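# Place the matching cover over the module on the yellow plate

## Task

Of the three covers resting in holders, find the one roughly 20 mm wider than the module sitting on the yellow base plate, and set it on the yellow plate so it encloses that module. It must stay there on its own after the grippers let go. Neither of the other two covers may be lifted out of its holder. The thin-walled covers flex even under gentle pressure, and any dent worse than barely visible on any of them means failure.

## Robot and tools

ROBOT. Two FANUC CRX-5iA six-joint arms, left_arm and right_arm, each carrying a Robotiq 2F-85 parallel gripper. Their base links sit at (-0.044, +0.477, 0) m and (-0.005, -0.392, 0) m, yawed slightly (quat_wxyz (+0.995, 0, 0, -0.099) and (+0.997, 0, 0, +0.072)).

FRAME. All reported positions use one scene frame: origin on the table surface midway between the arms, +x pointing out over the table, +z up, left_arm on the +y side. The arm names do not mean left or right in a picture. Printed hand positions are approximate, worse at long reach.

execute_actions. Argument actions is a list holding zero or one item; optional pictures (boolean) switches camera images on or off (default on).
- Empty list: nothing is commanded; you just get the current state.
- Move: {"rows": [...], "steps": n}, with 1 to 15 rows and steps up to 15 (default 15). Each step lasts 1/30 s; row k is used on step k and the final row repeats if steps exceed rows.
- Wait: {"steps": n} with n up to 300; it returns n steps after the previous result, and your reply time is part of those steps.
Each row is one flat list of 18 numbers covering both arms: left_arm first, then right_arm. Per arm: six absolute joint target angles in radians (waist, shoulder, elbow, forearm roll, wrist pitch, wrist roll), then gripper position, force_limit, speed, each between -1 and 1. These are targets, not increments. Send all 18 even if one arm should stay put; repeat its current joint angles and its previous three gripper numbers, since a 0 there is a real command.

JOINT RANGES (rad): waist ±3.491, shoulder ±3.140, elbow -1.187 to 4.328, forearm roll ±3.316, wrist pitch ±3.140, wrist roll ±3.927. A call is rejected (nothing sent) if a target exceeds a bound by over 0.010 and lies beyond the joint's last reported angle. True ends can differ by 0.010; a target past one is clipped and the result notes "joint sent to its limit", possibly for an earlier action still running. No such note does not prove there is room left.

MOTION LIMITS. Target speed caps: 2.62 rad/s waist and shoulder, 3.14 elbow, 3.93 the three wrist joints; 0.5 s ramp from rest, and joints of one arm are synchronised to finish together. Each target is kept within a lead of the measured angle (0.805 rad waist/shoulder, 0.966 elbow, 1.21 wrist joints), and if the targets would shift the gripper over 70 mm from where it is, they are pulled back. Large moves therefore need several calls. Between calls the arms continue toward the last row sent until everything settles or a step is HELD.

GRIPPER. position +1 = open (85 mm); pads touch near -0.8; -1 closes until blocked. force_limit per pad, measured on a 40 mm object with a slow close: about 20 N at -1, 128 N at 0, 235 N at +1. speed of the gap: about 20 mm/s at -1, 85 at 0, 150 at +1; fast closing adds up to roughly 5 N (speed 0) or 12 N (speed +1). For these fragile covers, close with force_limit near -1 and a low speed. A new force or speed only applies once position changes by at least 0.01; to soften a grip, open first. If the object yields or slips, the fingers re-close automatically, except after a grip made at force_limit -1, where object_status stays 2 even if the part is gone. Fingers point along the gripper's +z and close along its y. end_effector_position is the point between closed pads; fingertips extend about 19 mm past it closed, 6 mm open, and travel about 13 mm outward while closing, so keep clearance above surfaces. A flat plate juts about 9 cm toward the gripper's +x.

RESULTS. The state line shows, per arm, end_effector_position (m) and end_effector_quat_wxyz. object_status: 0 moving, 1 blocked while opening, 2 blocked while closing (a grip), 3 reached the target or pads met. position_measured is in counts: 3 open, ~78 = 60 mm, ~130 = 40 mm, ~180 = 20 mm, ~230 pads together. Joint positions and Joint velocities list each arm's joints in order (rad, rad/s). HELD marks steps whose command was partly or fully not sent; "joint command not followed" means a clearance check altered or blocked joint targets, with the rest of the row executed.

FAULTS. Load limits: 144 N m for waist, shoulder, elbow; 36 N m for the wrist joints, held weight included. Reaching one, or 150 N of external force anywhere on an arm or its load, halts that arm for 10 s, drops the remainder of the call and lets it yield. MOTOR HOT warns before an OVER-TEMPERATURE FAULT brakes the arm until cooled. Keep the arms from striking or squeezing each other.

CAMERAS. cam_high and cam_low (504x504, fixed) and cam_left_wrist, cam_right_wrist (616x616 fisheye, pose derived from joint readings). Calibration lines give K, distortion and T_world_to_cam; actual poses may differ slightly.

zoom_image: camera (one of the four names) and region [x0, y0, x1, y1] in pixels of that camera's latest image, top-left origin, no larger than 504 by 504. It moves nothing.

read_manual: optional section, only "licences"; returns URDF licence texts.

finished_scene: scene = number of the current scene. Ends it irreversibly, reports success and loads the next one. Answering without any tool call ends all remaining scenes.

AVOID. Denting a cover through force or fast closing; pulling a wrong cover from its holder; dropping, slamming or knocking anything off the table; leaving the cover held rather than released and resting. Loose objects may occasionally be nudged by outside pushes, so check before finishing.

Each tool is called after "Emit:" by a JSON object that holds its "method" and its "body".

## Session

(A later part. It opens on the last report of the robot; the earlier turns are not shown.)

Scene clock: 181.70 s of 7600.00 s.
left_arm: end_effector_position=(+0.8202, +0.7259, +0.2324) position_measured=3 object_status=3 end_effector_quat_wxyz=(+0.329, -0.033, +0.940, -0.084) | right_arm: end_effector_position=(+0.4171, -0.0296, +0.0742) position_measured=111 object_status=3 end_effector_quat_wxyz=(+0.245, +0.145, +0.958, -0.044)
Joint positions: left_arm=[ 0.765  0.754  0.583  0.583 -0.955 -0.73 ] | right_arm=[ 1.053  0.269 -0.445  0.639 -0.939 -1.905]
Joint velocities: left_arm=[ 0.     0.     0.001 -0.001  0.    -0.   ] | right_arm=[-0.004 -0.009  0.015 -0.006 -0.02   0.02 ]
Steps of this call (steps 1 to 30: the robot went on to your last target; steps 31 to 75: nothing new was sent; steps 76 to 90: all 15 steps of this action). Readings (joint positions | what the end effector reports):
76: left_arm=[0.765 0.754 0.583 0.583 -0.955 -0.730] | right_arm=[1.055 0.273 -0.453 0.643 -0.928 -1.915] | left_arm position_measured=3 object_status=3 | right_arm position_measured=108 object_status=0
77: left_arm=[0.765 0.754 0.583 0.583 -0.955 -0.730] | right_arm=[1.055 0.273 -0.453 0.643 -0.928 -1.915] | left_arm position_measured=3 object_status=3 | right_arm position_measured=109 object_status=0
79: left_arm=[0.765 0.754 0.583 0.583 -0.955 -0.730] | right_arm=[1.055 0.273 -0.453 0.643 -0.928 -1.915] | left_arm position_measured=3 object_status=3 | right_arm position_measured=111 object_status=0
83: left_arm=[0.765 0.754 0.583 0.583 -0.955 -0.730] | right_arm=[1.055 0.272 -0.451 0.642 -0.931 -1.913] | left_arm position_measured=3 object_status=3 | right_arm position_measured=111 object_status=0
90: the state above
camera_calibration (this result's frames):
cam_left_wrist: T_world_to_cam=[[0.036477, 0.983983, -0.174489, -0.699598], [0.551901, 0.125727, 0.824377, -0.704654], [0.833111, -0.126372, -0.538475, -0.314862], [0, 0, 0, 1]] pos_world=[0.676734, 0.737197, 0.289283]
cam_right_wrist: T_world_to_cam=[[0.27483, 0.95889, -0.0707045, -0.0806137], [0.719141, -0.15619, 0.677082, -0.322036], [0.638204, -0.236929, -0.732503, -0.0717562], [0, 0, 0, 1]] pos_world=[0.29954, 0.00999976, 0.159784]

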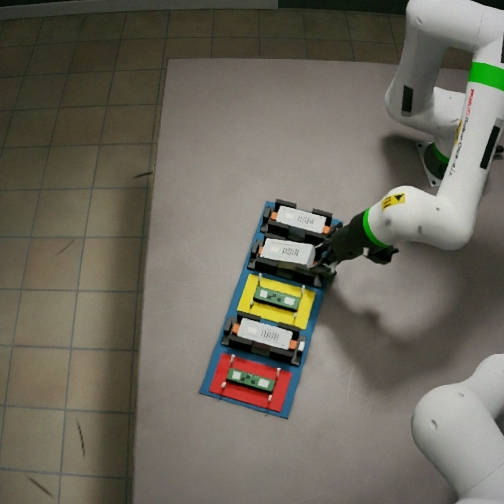

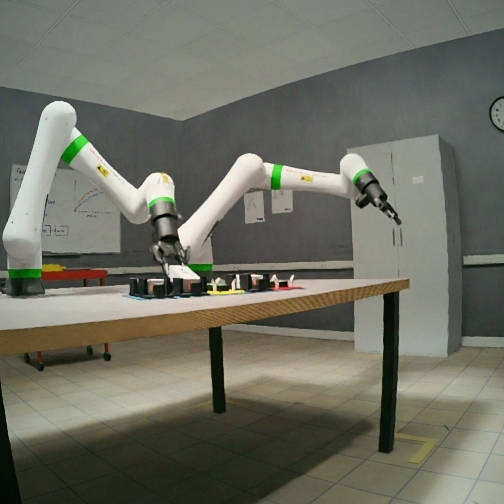

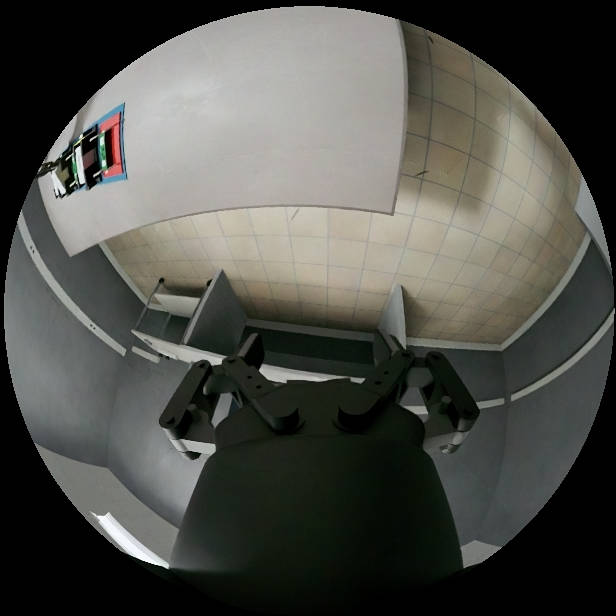

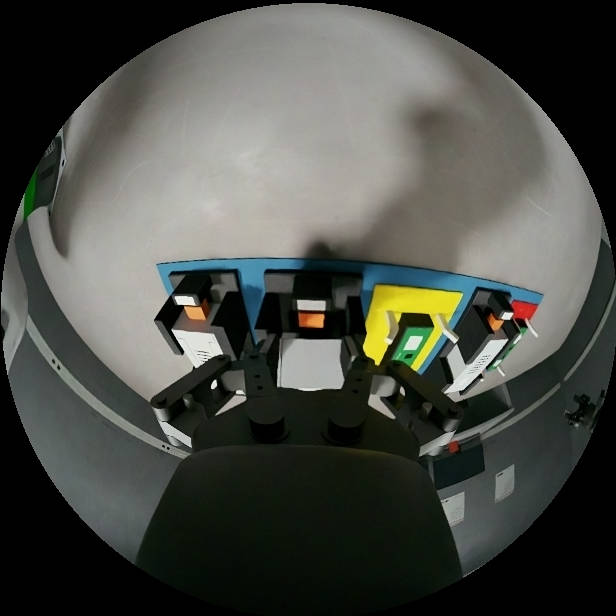

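Emit:
{"method": "execute_actions", "body": {"actions": [{"rows":[[0.765,0.754,0.583,0.583,-0.955,-0.73,1,0,0,1.0525,0.2675,-0.4425,0.638,-0.943,-1.902,0.14,0,-1],[0.765,0.754,0.583,0.583,-0.955,-0.73,1,0,0,1.052,0.2665,-0.4405,0.637,-0.946,-1.8995,0.14,0,-1],[0.765,0.754,0.583,0.583,-0.955,-0.73,1,0,0,1.0515,0.2655,-0.4385,0.636,-0.949,-1.897,0.14,0,-1],[0.765,0.754,0.583,0.583,-0.955,-0.73,1,0,0,1.051,0.2645,-0.4365,0.635,-0.952,-1.8945,0.14,0,-1],[0.765,0.754,0.583,0.583,-0.955,-0.73,1,0,0,1.0505,0.2635,-0.4345,0.634,-0.955,-1.892,0.14,0,-1],[0.765,0.754,0.583,0.583,-0.955,-0.73,1,0,0,1.0505,0.2635,-0.4345,0.634,-0.955,-1.892,0.14,0,-1],[0.765,0.754,0.583,0.583,-0.955,-0.73,1,0,0,1.0505,0.2635,-0.4345,0.634,-0.955,-1.892,0.14,0,-1],[0.765,0.754,0.583,0.583,-0.955,-0.73,1,0,0,1.0505,0.2635,-0.4345,0.634,-0.955,-1.892,0,-1,-1]],"steps":15}]}}

Emit:
{"method": "zoom_image", "body": {"camera": "cam_right_wrist", "region": [230, 260, 430, 420]}}

Emit:
{"method": "zoom_image", "body": {"camera": "cam_low", "region": [120, 230, 260, 310]}}

Scene clock: 184.23 s of 7600.00 s.
left_arm: end_effector_position=(+0.8202, +0.7259, +0.2324) position_measured=3 object_status=3 end_effector_quat_wxyz=(+0.329, -0.033, +0.940, -0.084) | right_arm: end_effector_position=(+0.4191, -0.0308, +0.0807) position_measured=112 object_status=2 end_effector_quat_wxyz=(+0.246, +0.146, +0.957, -0.046)
Joint positions: left_arm=[ 0.765  0.754  0.583  0.583 -0.955 -0.73 ] | right_arm=[ 1.051  0.264 -0.435  0.634 -0.955 -1.892]
Joint velocities: left_arm=[-0.     0.001 -0.002  0.    -0.     0.   ] | right_arm=[-0.  0.  0.  0. -0. -0.]
Steps of this call (steps 1 to 15: the robot went on to your last target; steps 16 to 61: nothing new was sent; steps 62 to 76: all 15 steps of this action). Readings (joint positions | what the end effector reports):
62: left_arm=[0.765 0.754 0.583 0.583 -0.955 -0.730] | right_arm=[1.053 0.268 -0.444 0.639 -0.940 -1.904] | left_arm position_measured=3 object_status=3 | right_arm position_measured=111 object_status=3
63: left_arm=[0.765 0.754 0.583 0.583 -0.955 -0.730] | right_arm=[1.053 0.268 -0.443 0.638 -0.942 -1.903] | left_arm position_measured=3 object_status=3 | right_arm position_measured=111 object_status=3
65: left_arm=[0.765 0.754 0.583 0.583 -0.955 -0.730] | right_arm=[1.052 0.266 -0.440 0.637 -0.947 -1.899] | left_arm position_measured=3 object_status=3 | right_arm position_measured=111 object_status=3
69: left_arm=[0.765 0.754 0.583 0.583 -0.955 -0.730] | right_arm=[1.051 0.264 -0.435 0.634 -0.954 -1.892] | left_arm position_measured=3 object_status=3 | right_arm position_measured=111 object_status=0
76: the state above
camera_calibration (this result's frames):
cam_left_wrist: T_world_to_cam=[[0.0364659, 0.983986, -0.174475, -0.6996], [0.551885, 0.125724, 0.824389, -0.704647], [0.833123, -0.126352, -0.538463, -0.31489], [0, 0, 0, 1]] pos_world=[0.676738, 0.7372, 0.289284]
cam_right_wrist: T_world_to_cam=[[0.276478, 0.958152, -0.0741939, -0.0799431], [0.718263, -0.15473, 0.678349, -0.327782], [0.638481, -0.240839, -0.730984, -0.0689909], [0, 0, 0, 1]] pos_world=[0.301586, 0.00926432, 0.165988]

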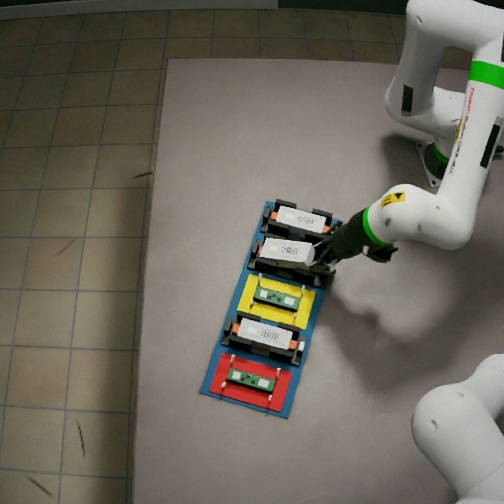

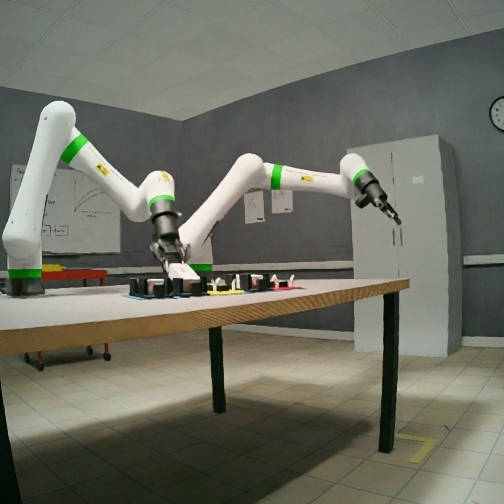

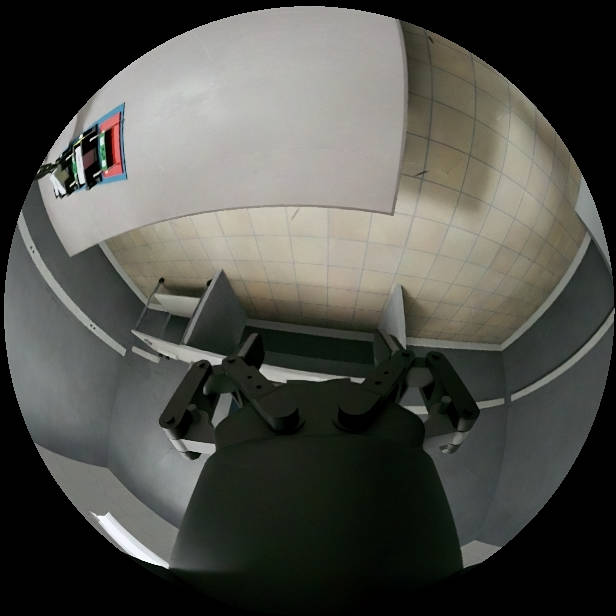

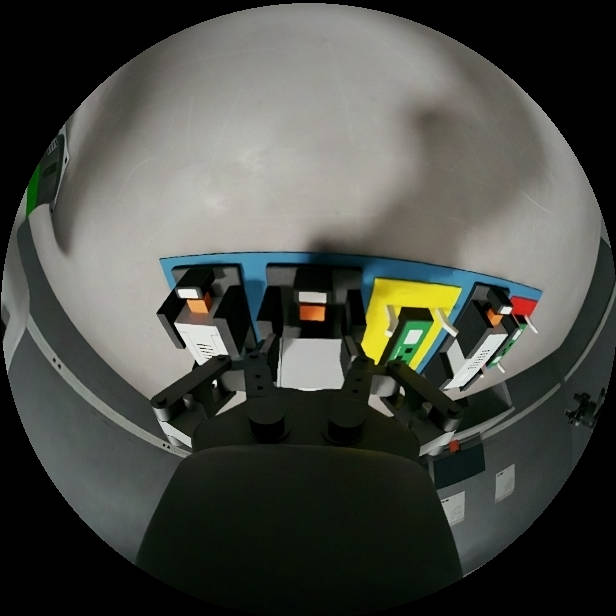

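Region (230, 260, 430, 420) of cam_right_wrist's 616x616 image, scaled by 2.520, with more detail than that image has; it fills the top 403 rows of this view, and the rest is white.

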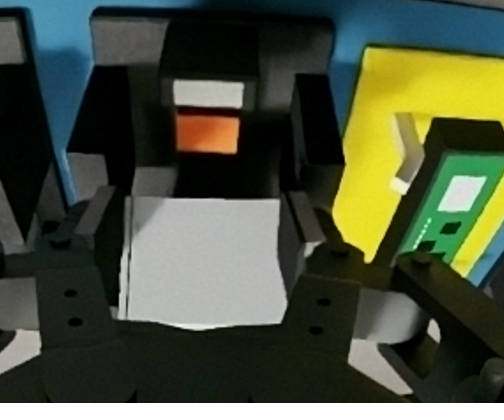

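Region (120, 230, 260, 310) of cam_low's 504x504 image, scaled by 3.600, with more detail than that image has; it fills the top 288 rows of this view, and the rest is white.

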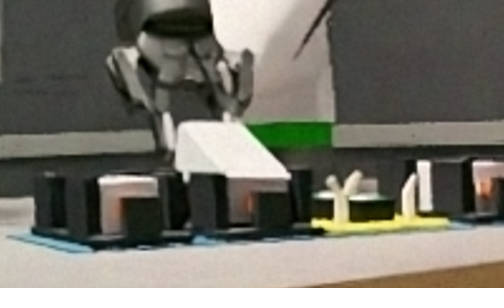

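Emit:
{"method": "execute_actions", "body": {"actions": [{"rows":[[0.765,0.754,0.583,0.583,-0.955,-0.73,1,0,0,1.0505,0.2635,-0.4345,0.634,-0.955,-1.892,-1,-0.4,-1],[0.765,0.754,0.583,0.583,-0.955,-0.73,1,0,0,1.0505,0.2635,-0.4345,0.634,-0.955,-1.892,-1,-0.4,-1],[0.765,0.754,0.583,0.583,-0.955,-0.73,1,0,0,1.0505,0.2635,-0.4345,0.634,-0.955,-1.892,-1,-0.4,-1],[0.765,0.754,0.583,0.583,-0.955,-0.73,1,0,0,1.0505,0.2635,-0.4345,0.634,-0.955,-1.892,-1,-0.4,-1],[0.765,0.754,0.583,0.583,-0.955,-0.73,1,0,0,1.0505,0.2635,-0.4345,0.634,-0.955,-1.892,-1,-0.4,-1],[0.765,0.754,0.583,0.583,-0.955,-0.73,1,0,0,1.0505,0.2635,-0.4345,0.634,-0.955,-1.892,-1,-0.4,-1],[0.765,0.754,0.583,0.583,-0.955,-0.73,1,0,0,1.0505,0.2635,-0.4345,0.634,-0.955,-1.892,-1,-0.4,-1],[0.765,0.754,0.583,0.583,-0.955,-0.73,1,0,0,1.051,0.261,-0.432,0.633,-0.96,-1.889,-1,-0.4,-1],[0.765,0.754,0.583,0.583,-0.955,-0.73,1,0,0,1.0515,0.2585,-0.43,0.6315,-0.9645,-1.886,-1,-0.4,-1],[0.765,0.754,0.583,0.583,-0.955,-0.73,1,0,0,1.052,0.256,-0.4275,0.63,-0.969,-1.883,-1,-0.4,-1],[0.765,0.754,0.583,0.583,-0.955,-0.73,1,0,0,1.0525,0.2535,-0.425,0.6285,-0.9735,-1.88,-1,-0.4,-1],[0.765,0.754,0.583,0.583,-0.955,-0.73,1,0,0,1.053,0.251,-0.4225,0.627,-0.978,-1.877,-1,-0.4,-1]],"steps":15}]}}

Emit:
{"method": "zoom_image", "body": {"camera": "cam_low", "region": [120, 230, 260, 310]}}

Scene clock: 186.97 s of 7600.00 s.
left_arm: end_effector_position=(+0.8202, +0.7259, +0.2324) position_measured=3 object_status=3 end_effector_quat_wxyz=(+0.329, -0.033, +0.940, -0.084) | right_arm: end_effector_position=(+0.4195, -0.0313, +0.0910) position_measured=134 object_status=0 end_effector_quat_wxyz=(+0.247, +0.145, +0.957, -0.047)
Joint positions: left_arm=[ 0.765  0.754  0.583  0.583 -0.955 -0.73 ] | right_arm=[ 1.053  0.251 -0.423  0.627 -0.977 -1.878]
Joint velocities: left_arm=[-0.001  0.    -0.001 -0.    -0.    -0.   ] | right_arm=[ 0.004 -0.009  0.008 -0.007 -0.019  0.014]
Steps of this call (steps 1 to 15: the robot went on to your last target; steps 16 to 67: nothing new was sent; steps 68 to 82: all 15 steps of this action). Readings (joint positions | what the end effector reports):
68: left_arm=[0.765 0.754 0.583 0.583 -0.955 -0.730] | right_arm=[1.050 0.263 -0.434 0.634 -0.955 -1.892] | left_arm position_measured=3 object_status=3 | right_arm position_measured=112 object_status=0
69: left_arm=[0.765 0.754 0.583 0.583 -0.955 -0.730] | right_arm=[1.050 0.263 -0.434 0.634 -0.955 -1.892] | left_arm position_measured=3 object_status=3 | right_arm position_measured=112 object_status=0
71: left_arm=[0.765 0.754 0.583 0.583 -0.955 -0.730] | right_arm=[1.050 0.263 -0.434 0.634 -0.955 -1.892] | left_arm position_measured=3 object_status=3 | right_arm position_measured=115 object_status=0
75: left_arm=[0.765 0.754 0.583 0.583 -0.955 -0.730] | right_arm=[1.050 0.263 -0.434 0.634 -0.956 -1.892] | left_arm position_measured=3 object_status=3 | right_arm position_measured=121 object_status=0
82: the state above
camera_calibration (this result's frames):
cam_left_wrist: T_world_to_cam=[[0.0364661, 0.983986, -0.174475, -0.6996], [0.551885, 0.125724, 0.824388, -0.704647], [0.833122, -0.126352, -0.538463, -0.31489], [0, 0, 0, 1]] pos_world=[0.676738, 0.7372, 0.289284]
cam_right_wrist: T_world_to_cam=[[0.276435, 0.958034, -0.0758618, -0.0786343], [0.716457, -0.152829, 0.680685, -0.334471], [0.640526, -0.242517, -0.728638, -0.0629166], [0, 0, 0, 1]] pos_world=[0.301671, 0.008959, 0.175861]

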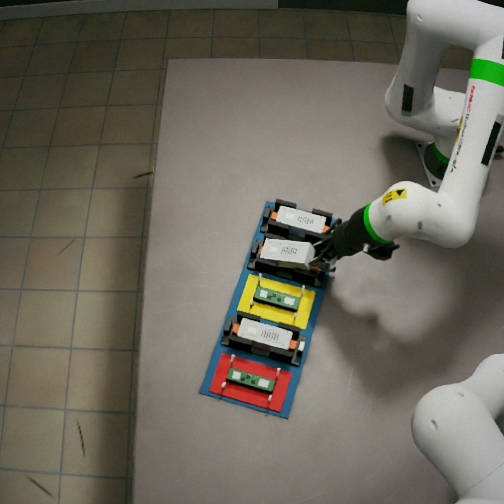

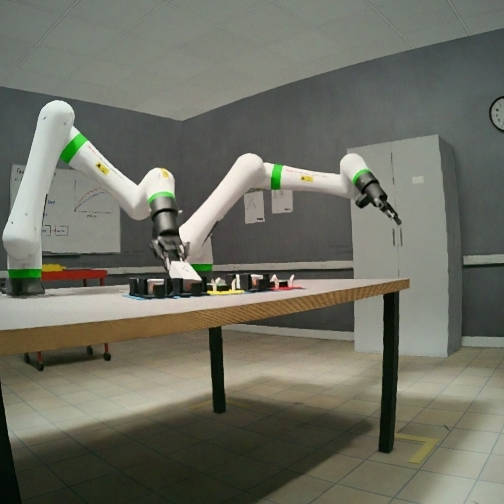

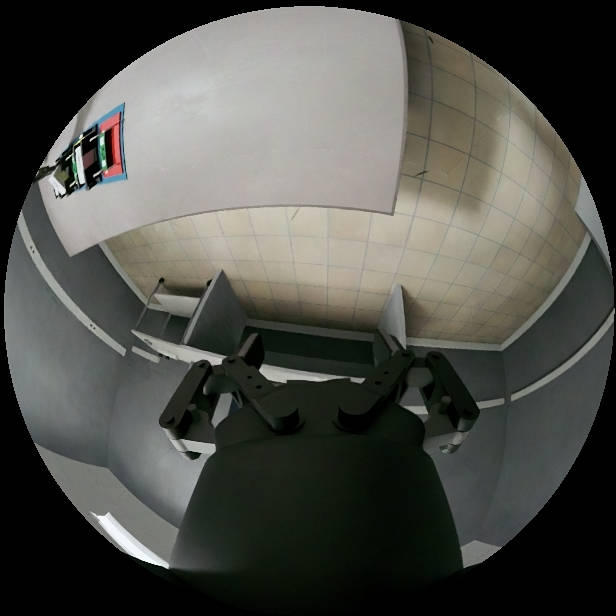

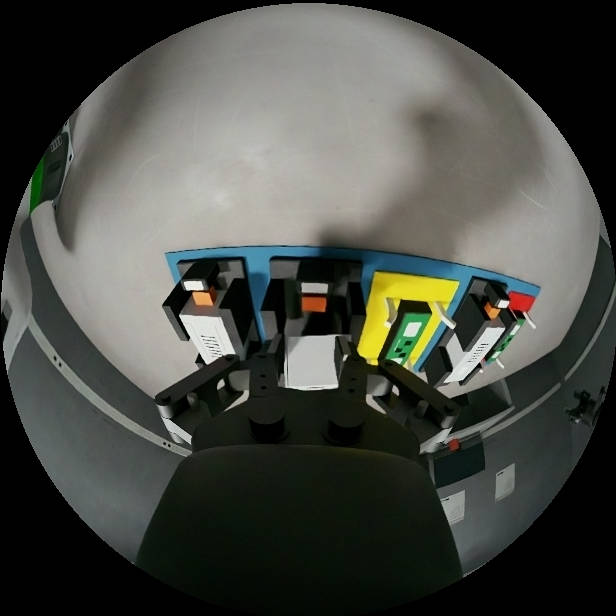

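Region (120, 230, 260, 310) of cam_low's 504x504 image, scaled by 3.600, with more detail than that image has; it fills the top 288 rows of this view, and the rest is white.

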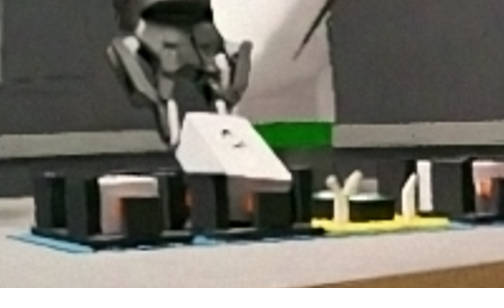

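Emit:
{"method": "execute_actions", "body": {"actions": [{"rows":[[0.765,0.754,0.583,0.583,-0.955,-0.73,1,0,0,1.053,0.251,-0.4225,0.627,-0.978,-1.877,-0.1,-0.4,0]],"steps":10}]}}

Emit:
{"method": "zoom_image", "body": {"camera": "cam_low", "region": [120, 230, 260, 310]}}

Emit:
{"method": "zoom_image", "body": {"camera": "cam_right_wrist", "region": [230, 260, 430, 420]}}

Emit:
{"method": "zoom_image", "body": {"camera": "cam_high", "region": [250, 200, 370, 300]}}

Scene clock: 197.60 s of 7600.00 s.
left_arm: end_effector_position=(+0.8202, +0.7259, +0.2324) position_measured=3 object_status=3 end_effector_quat_wxyz=(+0.329, -0.033, +0.940, -0.084) | right_arm: end_effector_position=(+0.4188, -0.0336, +0.0911) position_measured=170 object_status=2 end_effector_quat_wxyz=(+0.247, +0.147, +0.957, -0.050)
Joint positions: left_arm=[ 0.765  0.754  0.583  0.583 -0.955 -0.73 ] | right_arm=[ 1.053  0.25  -0.423  0.625 -0.984 -1.877]
Joint velocities: left_arm=[-0.001  0.    -0.001 -0.001  0.001 -0.   ] | right_arm=[-0.     0.     0.    -0.001  0.     0.001]
TORQUE FAULT: the external load on joint 5 (wrist pitch) of the right arm reached its load limit, and that arm stopped for 10 seconds. A torque fault stops only its own arm. That arm's remaining commands of this call were not run. That arm holds where it stopped, with its grip as last carried out, and accepts commands again: back off and push less far. That arm stops again, at the same cost, whenever a joint's load reaches its limit.
The stop of the right arm began at step 19 of this call (marked STOPPED below). From that step on that arm followed nothing that you had sent. 10 of its steps, steps kept back included, did not run and will not run. Nothing is kept back now, and the robot has no last target.
Steps of this call (steps 1 to 15: the robot went on to your last target; steps 16 to 43: nothing new was sent; steps 44 to 53: all 10 steps of this action; steps 54 to 319: the stop continued). Readings (joint positions | what the end effector reports):
1: left_arm=[0.765 0.754 0.583 0.583 -0.955 -0.730] | right_arm=[1.053 0.251 -0.423 0.627 -0.978 -1.877] | left_arm position_measured=3 object_status=3 | right_arm position_measured=135 object_status=0
2: left_arm=[0.765 0.754 0.583 0.583 -0.955 -0.730] | right_arm=[1.053 0.251 -0.423 0.627 -0.978 -1.877] | left_arm position_measured=3 object_status=3 | right_arm position_measured=137 object_status=0
4: left_arm=[0.765 0.754 0.583 0.583 -0.955 -0.730] | right_arm=[1.053 0.251 -0.423 0.627 -0.978 -1.877] | left_arm position_measured=3 object_status=3 | right_arm position_measured=140 object_status=0
8: left_arm=[0.765 0.754 0.583 0.583 -0.955 -0.730] | right_arm=[1.053 0.251 -0.423 0.627 -0.979 -1.877] | left_arm position_measured=3 object_status=3 | right_arm position_measured=146 object_status=0
19: left_arm=[0.765 0.754 0.583 0.583 -0.955 -0.730] | right_arm=[1.053 0.251 -0.423 0.626 -0.982 -1.877] | left_arm position_measured=3 object_status=3 | right_arm position_measured=162 object_status=0 STOPPED (the right arm)
319: the state above
camera_calibration (this result's frames):
cam_left_wrist: T_world_to_cam=[[0.0364661, 0.983986, -0.174475, -0.6996], [0.551885, 0.125723, 0.824389, -0.704647], [0.833122, -0.126352, -0.538463, -0.31489], [0, 0, 0, 1]] pos_world=[0.676738, 0.7372, 0.289284]
cam_right_wrist: T_world_to_cam=[[0.279847, 0.956641, -0.0807669, -0.0773052], [0.716876, -0.152266, 0.68037, -0.334533], [0.638572, -0.248299, -0.728405, -0.0623113], [0, 0, 0, 1]] pos_world=[0.301243, 0.00754341, 0.175975]

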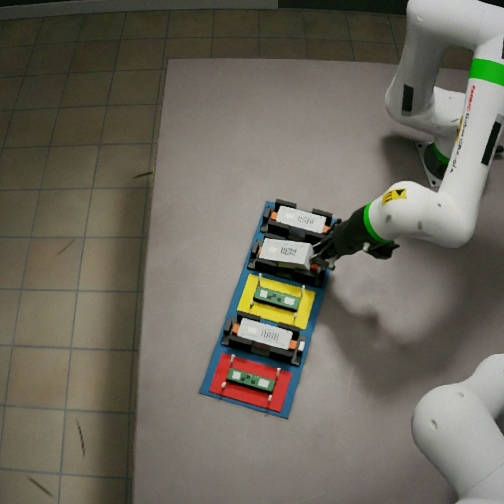

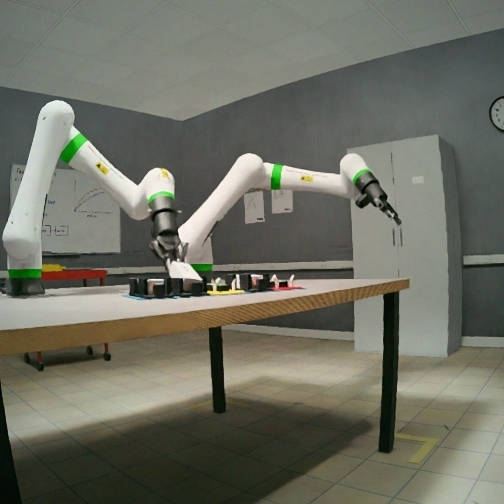

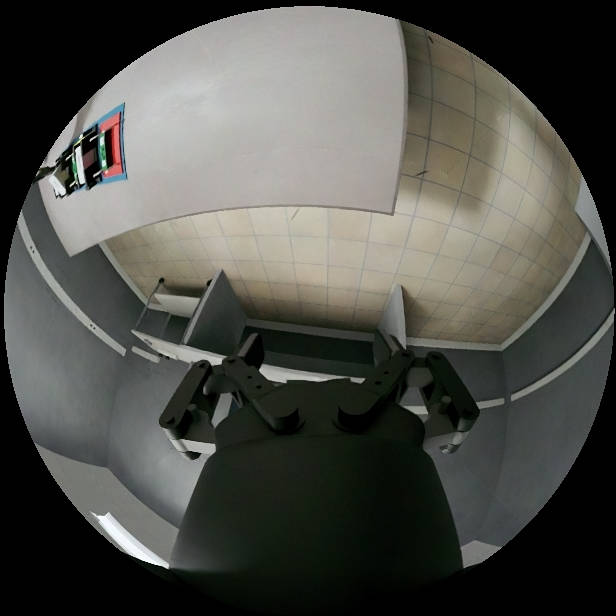

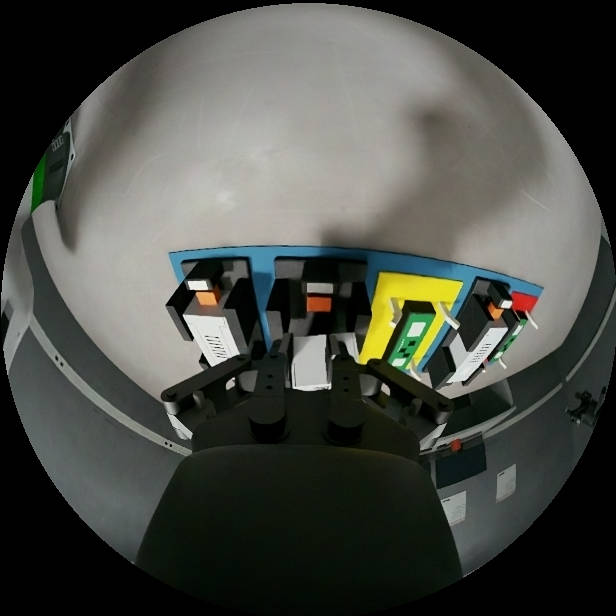

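Region (120, 230, 260, 310) of cam_low's 504x504 image, scaled by 3.600, with more detail than that image has; it fills the top 288 rows of this view, and the rest is white.

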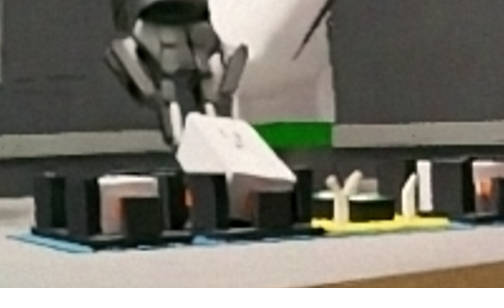

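Region (230, 260, 430, 420) of cam_right_wrist's 616x616 image, scaled by 2.520, with more detail than that image has; it fills the top 403 rows of this view, and the rest is white.

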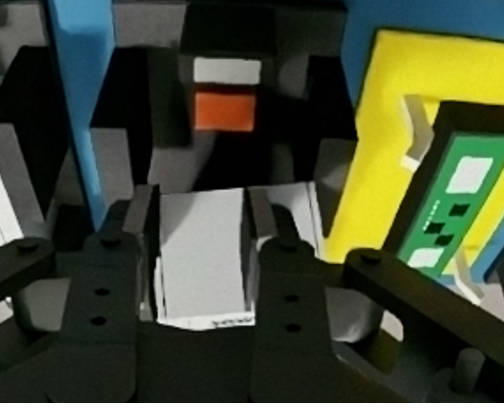

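Region (250, 200, 370, 300) of cam_high's 504x504 image, scaled by 4.200, with more detail than that image has.

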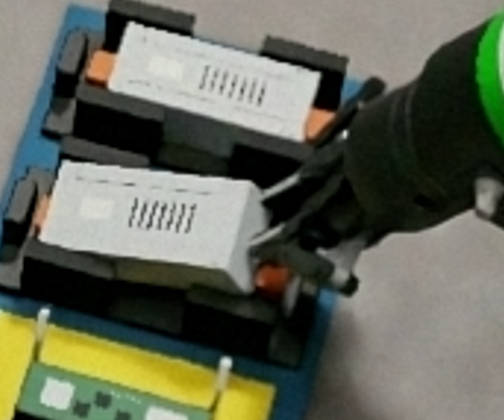

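Emit:
{"method": "execute_actions", "body": {"actions": [{"rows":[[0.765,0.754,0.583,0.583,-0.955,-0.73,1,0,0,1.056,0.249,-0.4255,0.625,-0.983,-1.880,-0.31,-0.4,0],[0.765,0.754,0.583,0.583,-0.955,-0.73,1,0,0,1.059,0.248,-0.429,0.6255,-0.981,-1.884,-0.31,-0.4,0],[0.765,0.754,0.583,0.583,-0.955,-0.73,1,0,0,1.061,0.248,-0.432,0.6263,-0.9783,-1.8875,-0.31,-0.4,0],[0.765,0.754,0.583,0.583,-0.955,-0.73,1,0,0,1.063,0.248,-0.435,0.627,-0.9756,-1.891,-0.31,-0.4,0],[0.765,0.754,0.583,0.583,-0.955,-0.73,1,0,0,1.065,0.248,-0.438,0.628,-0.973,-1.8945,-0.31,-0.4,0],[0.765,0.754,0.583,0.583,-0.955,-0.73,1,0,0,1.067,0.248,-0.441,0.629,-0.970,-1.898,-0.31,-0.4,0],[0.765,0.754,0.583,0.583,-0.955,-0.73,1,0,0,1.069,0.248,-0.444,0.63,-0.9675,-1.9015,-0.31,-0.4,0],[0.765,0.754,0.583,0.583,-0.955,-0.73,1,0,0,1.071,0.248,-0.447,0.6305,-0.965,-1.905,-0.31,-0.4,0],[0.765,0.754,0.583,0.583,-0.955,-0.73,1,0,0,1.073,0.248,-0.450,0.631,-0.962,-1.9085,-0.31,-0.4,0],[0.765,0.754,0.583,0.583,-0.955,-0.73,1,0,0,1.075,0.248,-0.453,0.632,-0.9595,-1.912,-0.31,-0.4,0]],"steps":15}]}}

Emit:
{"method": "zoom_image", "body": {"camera": "cam_low", "region": [120, 230, 260, 310]}}

Emit:
{"method": "zoom_image", "body": {"camera": "cam_right_wrist", "region": [230, 260, 430, 420]}}

Scene clock: 204.17 s of 7600.00 s.
left_arm: end_effector_position=(+0.8202, +0.7259, +0.2324) position_measured=3 object_status=3 end_effector_quat_wxyz=(+0.329, -0.033, +0.940, -0.084) | right_arm: end_effector_position=(+0.4071, -0.0293, +0.0810) position_measured=168 object_status=0 end_effector_quat_wxyz=(+0.246, +0.144, +0.957, -0.044)
Joint positions: left_arm=[ 0.765  0.754  0.583  0.583 -0.955 -0.73 ] | right_arm=[ 1.075  0.248 -0.453  0.632 -0.96  -1.912]
Joint velocities: left_arm=[ 0.    -0.    -0.001  0.001  0.001 -0.   ] | right_arm=[ 0.     0.    -0.004 -0.     0.001 -0.004]
Steps of this call (steps 1 to 90: nothing new was sent; then 3.07 s passed at rest; steps 91 to 105: all 15 steps of this action). Readings (joint positions | what the end effector reports):
91: left_arm=[0.765 0.754 0.583 0.583 -0.955 -0.730] | right_arm=[1.053 0.250 -0.423 0.625 -0.984 -1.877] | left_arm position_measured=3 object_status=3 | right_arm position_measured=171 object_status=0
92: left_arm=[0.765 0.754 0.583 0.583 -0.955 -0.730] | right_arm=[1.054 0.250 -0.424 0.625 -0.983 -1.878] | left_arm position_measured=3 object_status=3 | right_arm position_measured=171 object_status=0
94: left_arm=[0.765 0.754 0.583 0.583 -0.955 -0.730] | right_arm=[1.059 0.249 -0.430 0.626 -0.980 -1.885] | left_arm position_measured=3 object_status=3 | right_arm position_measured=168 object_status=0
98: left_arm=[0.765 0.754 0.583 0.583 -0.955 -0.730] | right_arm=[1.067 0.248 -0.442 0.629 -0.971 -1.899] | left_arm position_measured=3 object_status=3 | right_arm position_measured=168 object_status=0
105: the state above
camera_calibration (this result's frames):
cam_left_wrist: T_world_to_cam=[[0.0364662, 0.983986, -0.174475, -0.6996], [0.551885, 0.125723, 0.824389, -0.704647], [0.833123, -0.126352, -0.538463, -0.31489], [0, 0, 0, 1]] pos_world=[0.676738, 0.7372, 0.289284]
cam_right_wrist: T_world_to_cam=[[0.272748, 0.959443, -0.0712586, -0.0767748], [0.718186, -0.15376, 0.678651, -0.319108], [0.64017, -0.236278, -0.730996, -0.0612738], [0, 0, 0, 1]] pos_world=[0.289345, 0.0101172, 0.166301]

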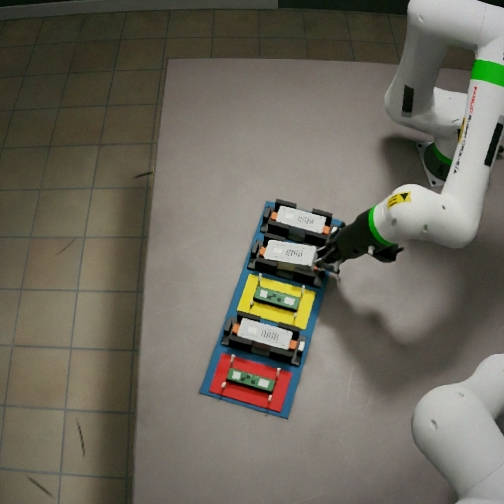

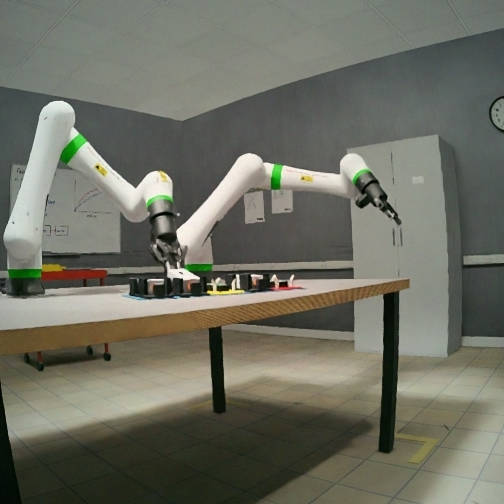

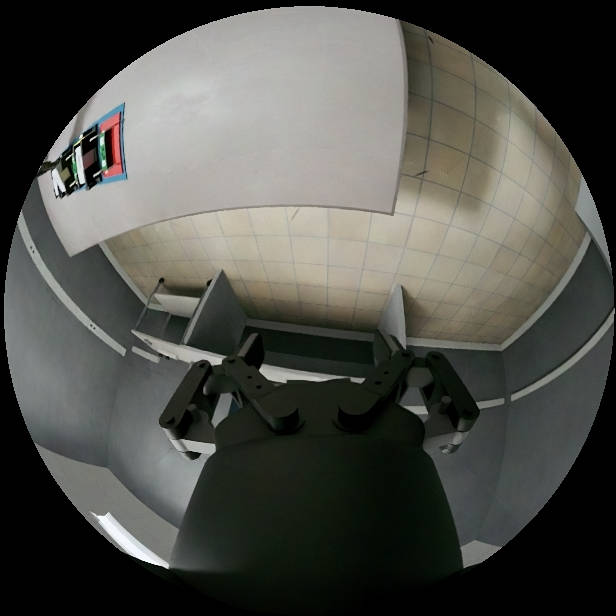

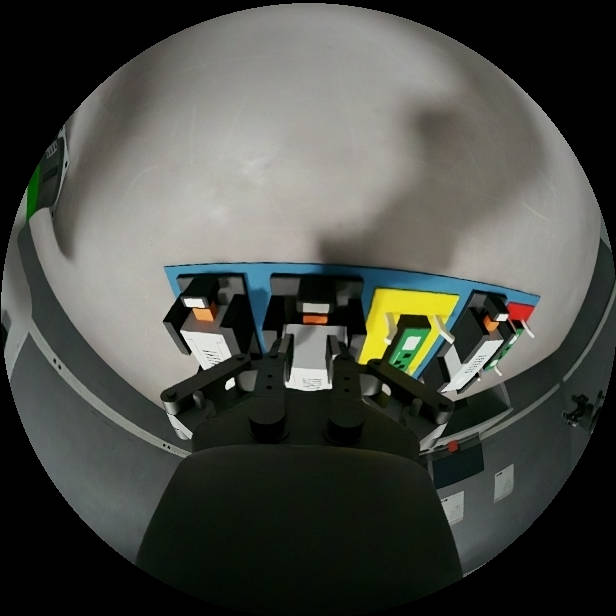

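Region (120, 230, 260, 310) of cam_low's 504x504 image, scaled by 3.600, with more detail than that image has; it fills the top 288 rows of this view, and the rest is white.

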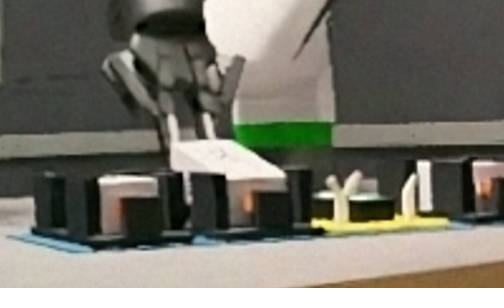

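Region (230, 260, 430, 420) of cam_right_wrist's 616x616 image, scaled by 2.520, with more detail than that image has; it fills the top 403 rows of this view, and the rest is white.

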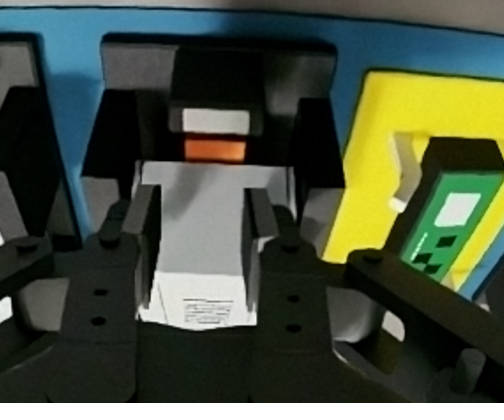

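Emit:
{"method": "execute_actions", "body": {"actions": [{"rows":[[0.765,0.754,0.583,0.583,-0.955,-0.73,1,0,0,1.085,0.242,-0.461,0.632,-0.958,-1.922,-0.31,-0.4,0],[0.765,0.754,0.583,0.583,-0.955,-0.73,1,0,0,1.085,0.242,-0.461,0.632,-0.958,-1.922,-0.31,-0.4,0],[0.765,0.754,0.583,0.583,-0.955,-0.73,1,0,0,1.085,0.242,-0.461,0.632,-0.958,-1.922,-0.31,-0.4,0],[0.765,0.754,0.583,0.583,-0.955,-0.73,1,0,0,1.092,0.199,-0.421,0.605,-1.033,-1.872,-0.31,-0.4,0],[0.765,0.754,0.583,0.583,-0.955,-0.73,1,0,0,1.092,0.199,-0.421,0.605,-1.033,-1.872,-0.31,-0.4,0],[0.765,0.754,0.583,0.583,-0.955,-0.73,1,0,0,1.092,0.199,-0.421,0.605,-1.033,-1.872,-0.31,-0.4,0],[0.765,0.754,0.583,0.583,-0.955,-0.73,1,0,0,1.092,0.199,-0.421,0.605,-1.033,-1.872,-0.31,-0.4,0],[0.765,0.754,0.583,0.583,-0.955,-0.73,1,0,0,1.092,0.199,-0.421,0.605,-1.033,-1.872,-0.31,-0.4,0],[0.765,0.754,0.583,0.583,-0.955,-0.73,1,0,0,0.7804,0.315,0.052,0,-1.308,-1.2244,0.45,-0.4,0]],"steps":15}]}}

Emit:
{"method": "execute_actions", "body": {"actions": [{"rows":[[0.765,0.754,0.583,0.583,-0.955,-0.73,1,0,0,0.7804,0.325,0.040,0,-1.286,-1.2244,0.45,-0.4,0]],"steps":15}]}}

Emit:
{"method": "zoom_image", "body": {"camera": "cam_right_wrist", "region": [200, 240, 420, 420]}}

Emit:
{"method": "zoom_image", "body": {"camera": "cam_low", "region": [120, 220, 260, 310]}}

Scene clock: 208.47 s of 7600.00 s.
left_arm: end_effector_position=(+0.8202, +0.7259, +0.2324) position_measured=3 object_status=3 end_effector_quat_wxyz=(+0.329, -0.033, +0.940, -0.084) | right_arm: end_effector_position=(+0.4110, -0.0476, +0.1279) position_measured=135 object_status=0 end_effector_quat_wxyz=(+0.181, +0.158, +0.968, -0.067)
Joint positions: left_arm=[ 0.765  0.754  0.583  0.583 -0.955 -0.73 ] | right_arm=[ 1.01   0.227 -0.27   0.426 -1.151 -1.668]
Joint velocities: left_arm=[ 0.001 -0.    -0.     0.     0.001  0.   ] | right_arm=[-0.787  0.278  1.306 -1.601 -0.866  1.768]
Steps of this call (steps 1 to 15: the robot went on to your last target; steps 16 to 90: nothing new was sent; then 0.80 s passed at rest; steps 91 to 105: all 15 steps of this action). Readings (joint positions | what the end effector reports):
91: left_arm=[0.765 0.754 0.583 0.583 -0.955 -0.730] | right_arm=[1.075 0.248 -0.453 0.632 -0.959 -1.913] | left_arm position_measured=3 object_status=3 | right_arm position_measured=168 object_status=3
92: left_arm=[0.765 0.754 0.583 0.583 -0.955 -0.730] | right_arm=[1.079 0.245 -0.456 0.632 -0.959 -1.916] | left_arm position_measured=3 object_status=3 | right_arm position_measured=168 object_status=3
94: left_arm=[0.765 0.754 0.583 0.583 -0.955 -0.730] | right_arm=[1.084 0.242 -0.460 0.632 -0.959 -1.920] | left_arm position_measured=3 object_status=3 | right_arm position_measured=168 object_status=3
98: left_arm=[0.765 0.754 0.583 0.583 -0.955 -0.730] | right_arm=[1.091 0.206 -0.428 0.610 -1.019 -1.882] | left_arm position_measured=3 object_status=3 | right_arm position_measured=168 object_status=3
105: the state above
camera_calibration (this result's frames):
cam_left_wrist: T_world_to_cam=[[0.0364659, 0.983986, -0.174475, -0.6996], [0.551885, 0.125724, 0.824389, -0.704647], [0.833122, -0.126352, -0.538463, -0.31489], [0, 0, 0, 1]] pos_world=[0.676738, 0.7372, 0.289284]
cam_right_wrist: T_world_to_cam=[[0.297737, 0.946125, -0.127283, -0.0605896], [0.796799, -0.172853, 0.578994, -0.376985], [0.525799, -0.273807, -0.805336, 0.0209573], [0, 0, 0, 1]] pos_world=[0.307402, -0.00209954, 0.227437]

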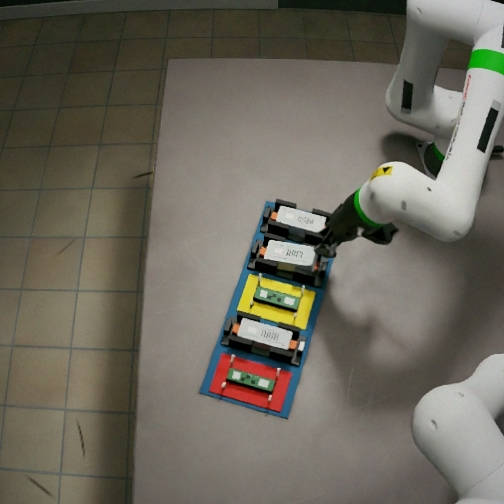

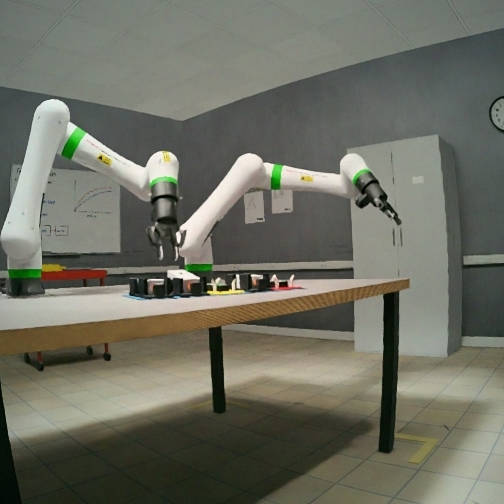

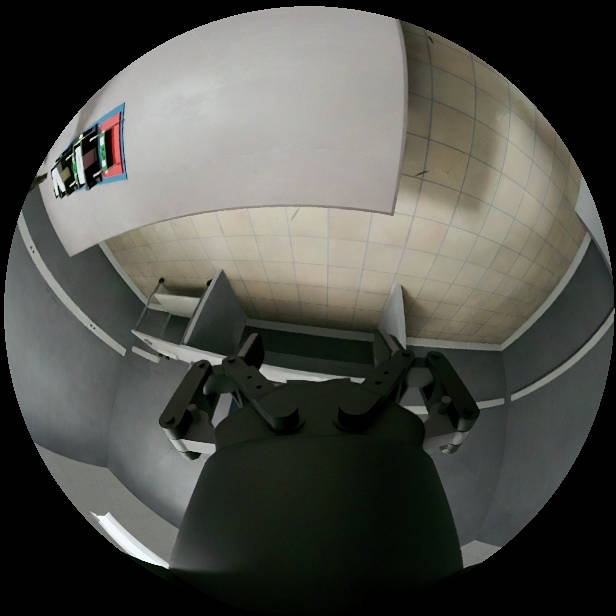

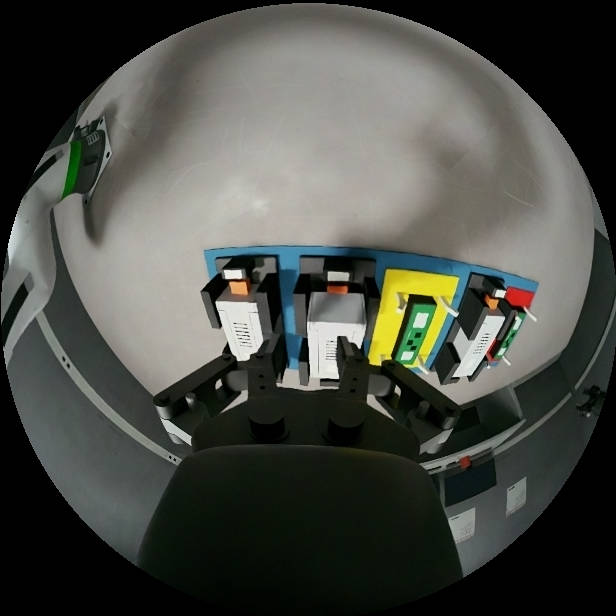

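Scene clock: 208.97 s of 7600.00 s.
left_arm: end_effector_position=(+0.8202, +0.7259, +0.2324) position_measured=3 object_status=3 end_effector_quat_wxyz=(+0.329, -0.033, +0.940, -0.084) | right_arm: end_effector_position=(+0.4266, -0.0370, +0.1294) position_measured=72 object_status=0 end_effector_quat_wxyz=(-0.000, +0.150, +0.989, -0.000)
Joint positions: left_arm=[ 0.765  0.754  0.583  0.583 -0.955 -0.73 ] | right_arm=[ 0.781  0.325  0.04   0.    -1.286 -1.224]
Joint velocities: left_arm=[-0.     0.    -0.     0.001 -0.001  0.   ] | right_arm=[-0.     0.     0.001 -0.    -0.     0.002]
Steps of this call (steps 1 to 15: all 15 steps of this action). Readings (joint positions | what the end effector reports):
1: left_arm=[0.765 0.754 0.583 0.583 -0.955 -0.730] | right_arm=[0.981 0.237 -0.222 0.367 -1.180 -1.603] | left_arm position_measured=3 object_status=3 | right_arm position_measured=127 object_status=0
2: left_arm=[0.765 0.754 0.583 0.583 -0.955 -0.730] | right_arm=[0.948 0.249 -0.170 0.300 -1.206 -1.532] | left_arm position_measured=3 object_status=3 | right_arm position_measured=120 object_status=0
4: left_arm=[0.765 0.754 0.583 0.583 -0.955 -0.730] | right_arm=[0.879 0.278 -0.080 0.176 -1.248 -1.404] | left_arm position_measured=3 object_status=3 | right_arm position_measured=105 object_status=0
8: left_arm=[0.765 0.754 0.583 0.583 -0.955 -0.730] | right_arm=[0.795 0.318 0.025 0.026 -1.285 -1.251] | left_arm position_measured=3 object_status=3 | right_arm position_measured=78 object_status=0
15: the state above
camera_calibration (this result's frames):
cam_left_wrist: T_world_to_cam=[[0.0364661, 0.983986, -0.174475, -0.6996], [0.551885, 0.125723, 0.824388, -0.704647], [0.833122, -0.126352, -0.538463, -0.31489], [0, 0, 0, 1]] pos_world=[0.676738, 0.7372, 0.289284]
cam_right_wrist: T_world_to_cam=[[0.247194, 0.968192, -0.0387262, -0.0642057], [0.942702, -0.23106, 0.240673, -0.409086], [0.22407, -0.0960003, -0.969833, 0.173469], [0, 0, 0, 1]] pos_world=[0.362649, -0.015707, 0.264206]

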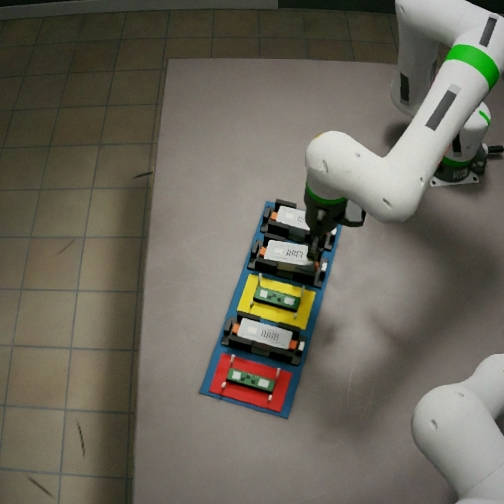

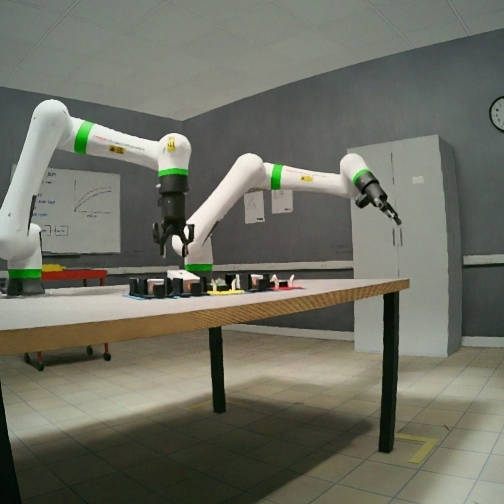

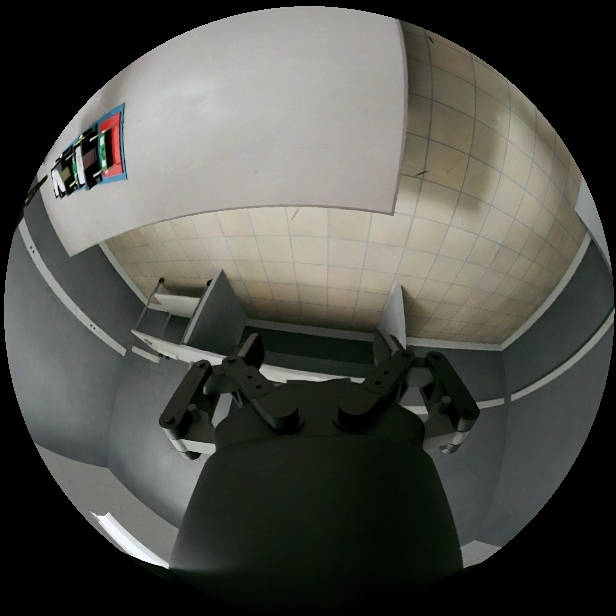

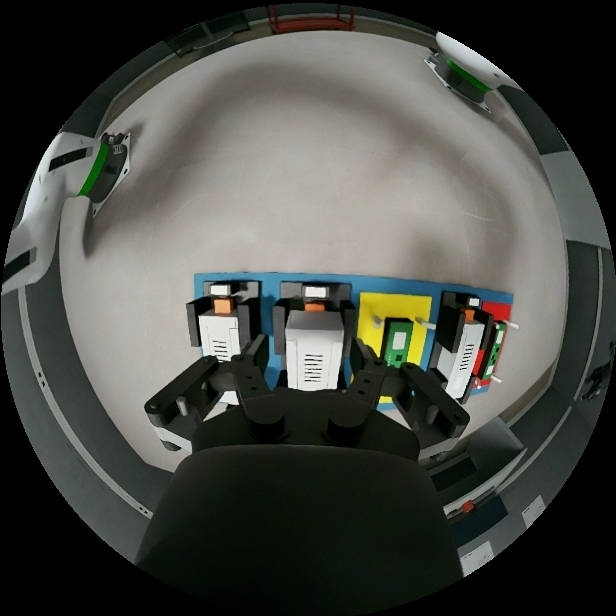

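Region (200, 240, 420, 420) of cam_right_wrist's 616x616 image, scaled by 2.291, with more detail than that image has; it fills the top 412 rows of this view, and the rest is white.

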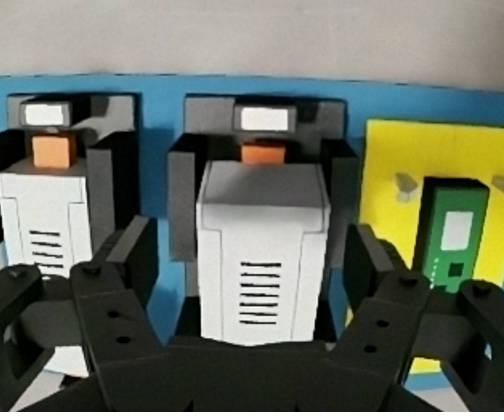

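Region (120, 220, 260, 310) of cam_low's 504x504 image, scaled by 3.600, with more detail than that image has; it fills the top 324 rows of this view, and the rest is white.

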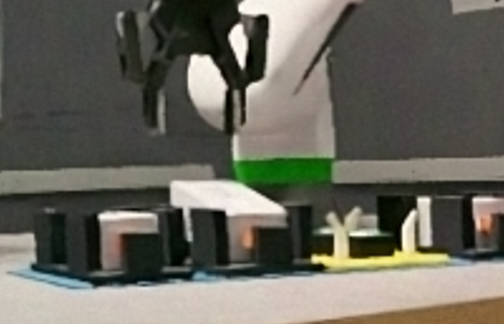

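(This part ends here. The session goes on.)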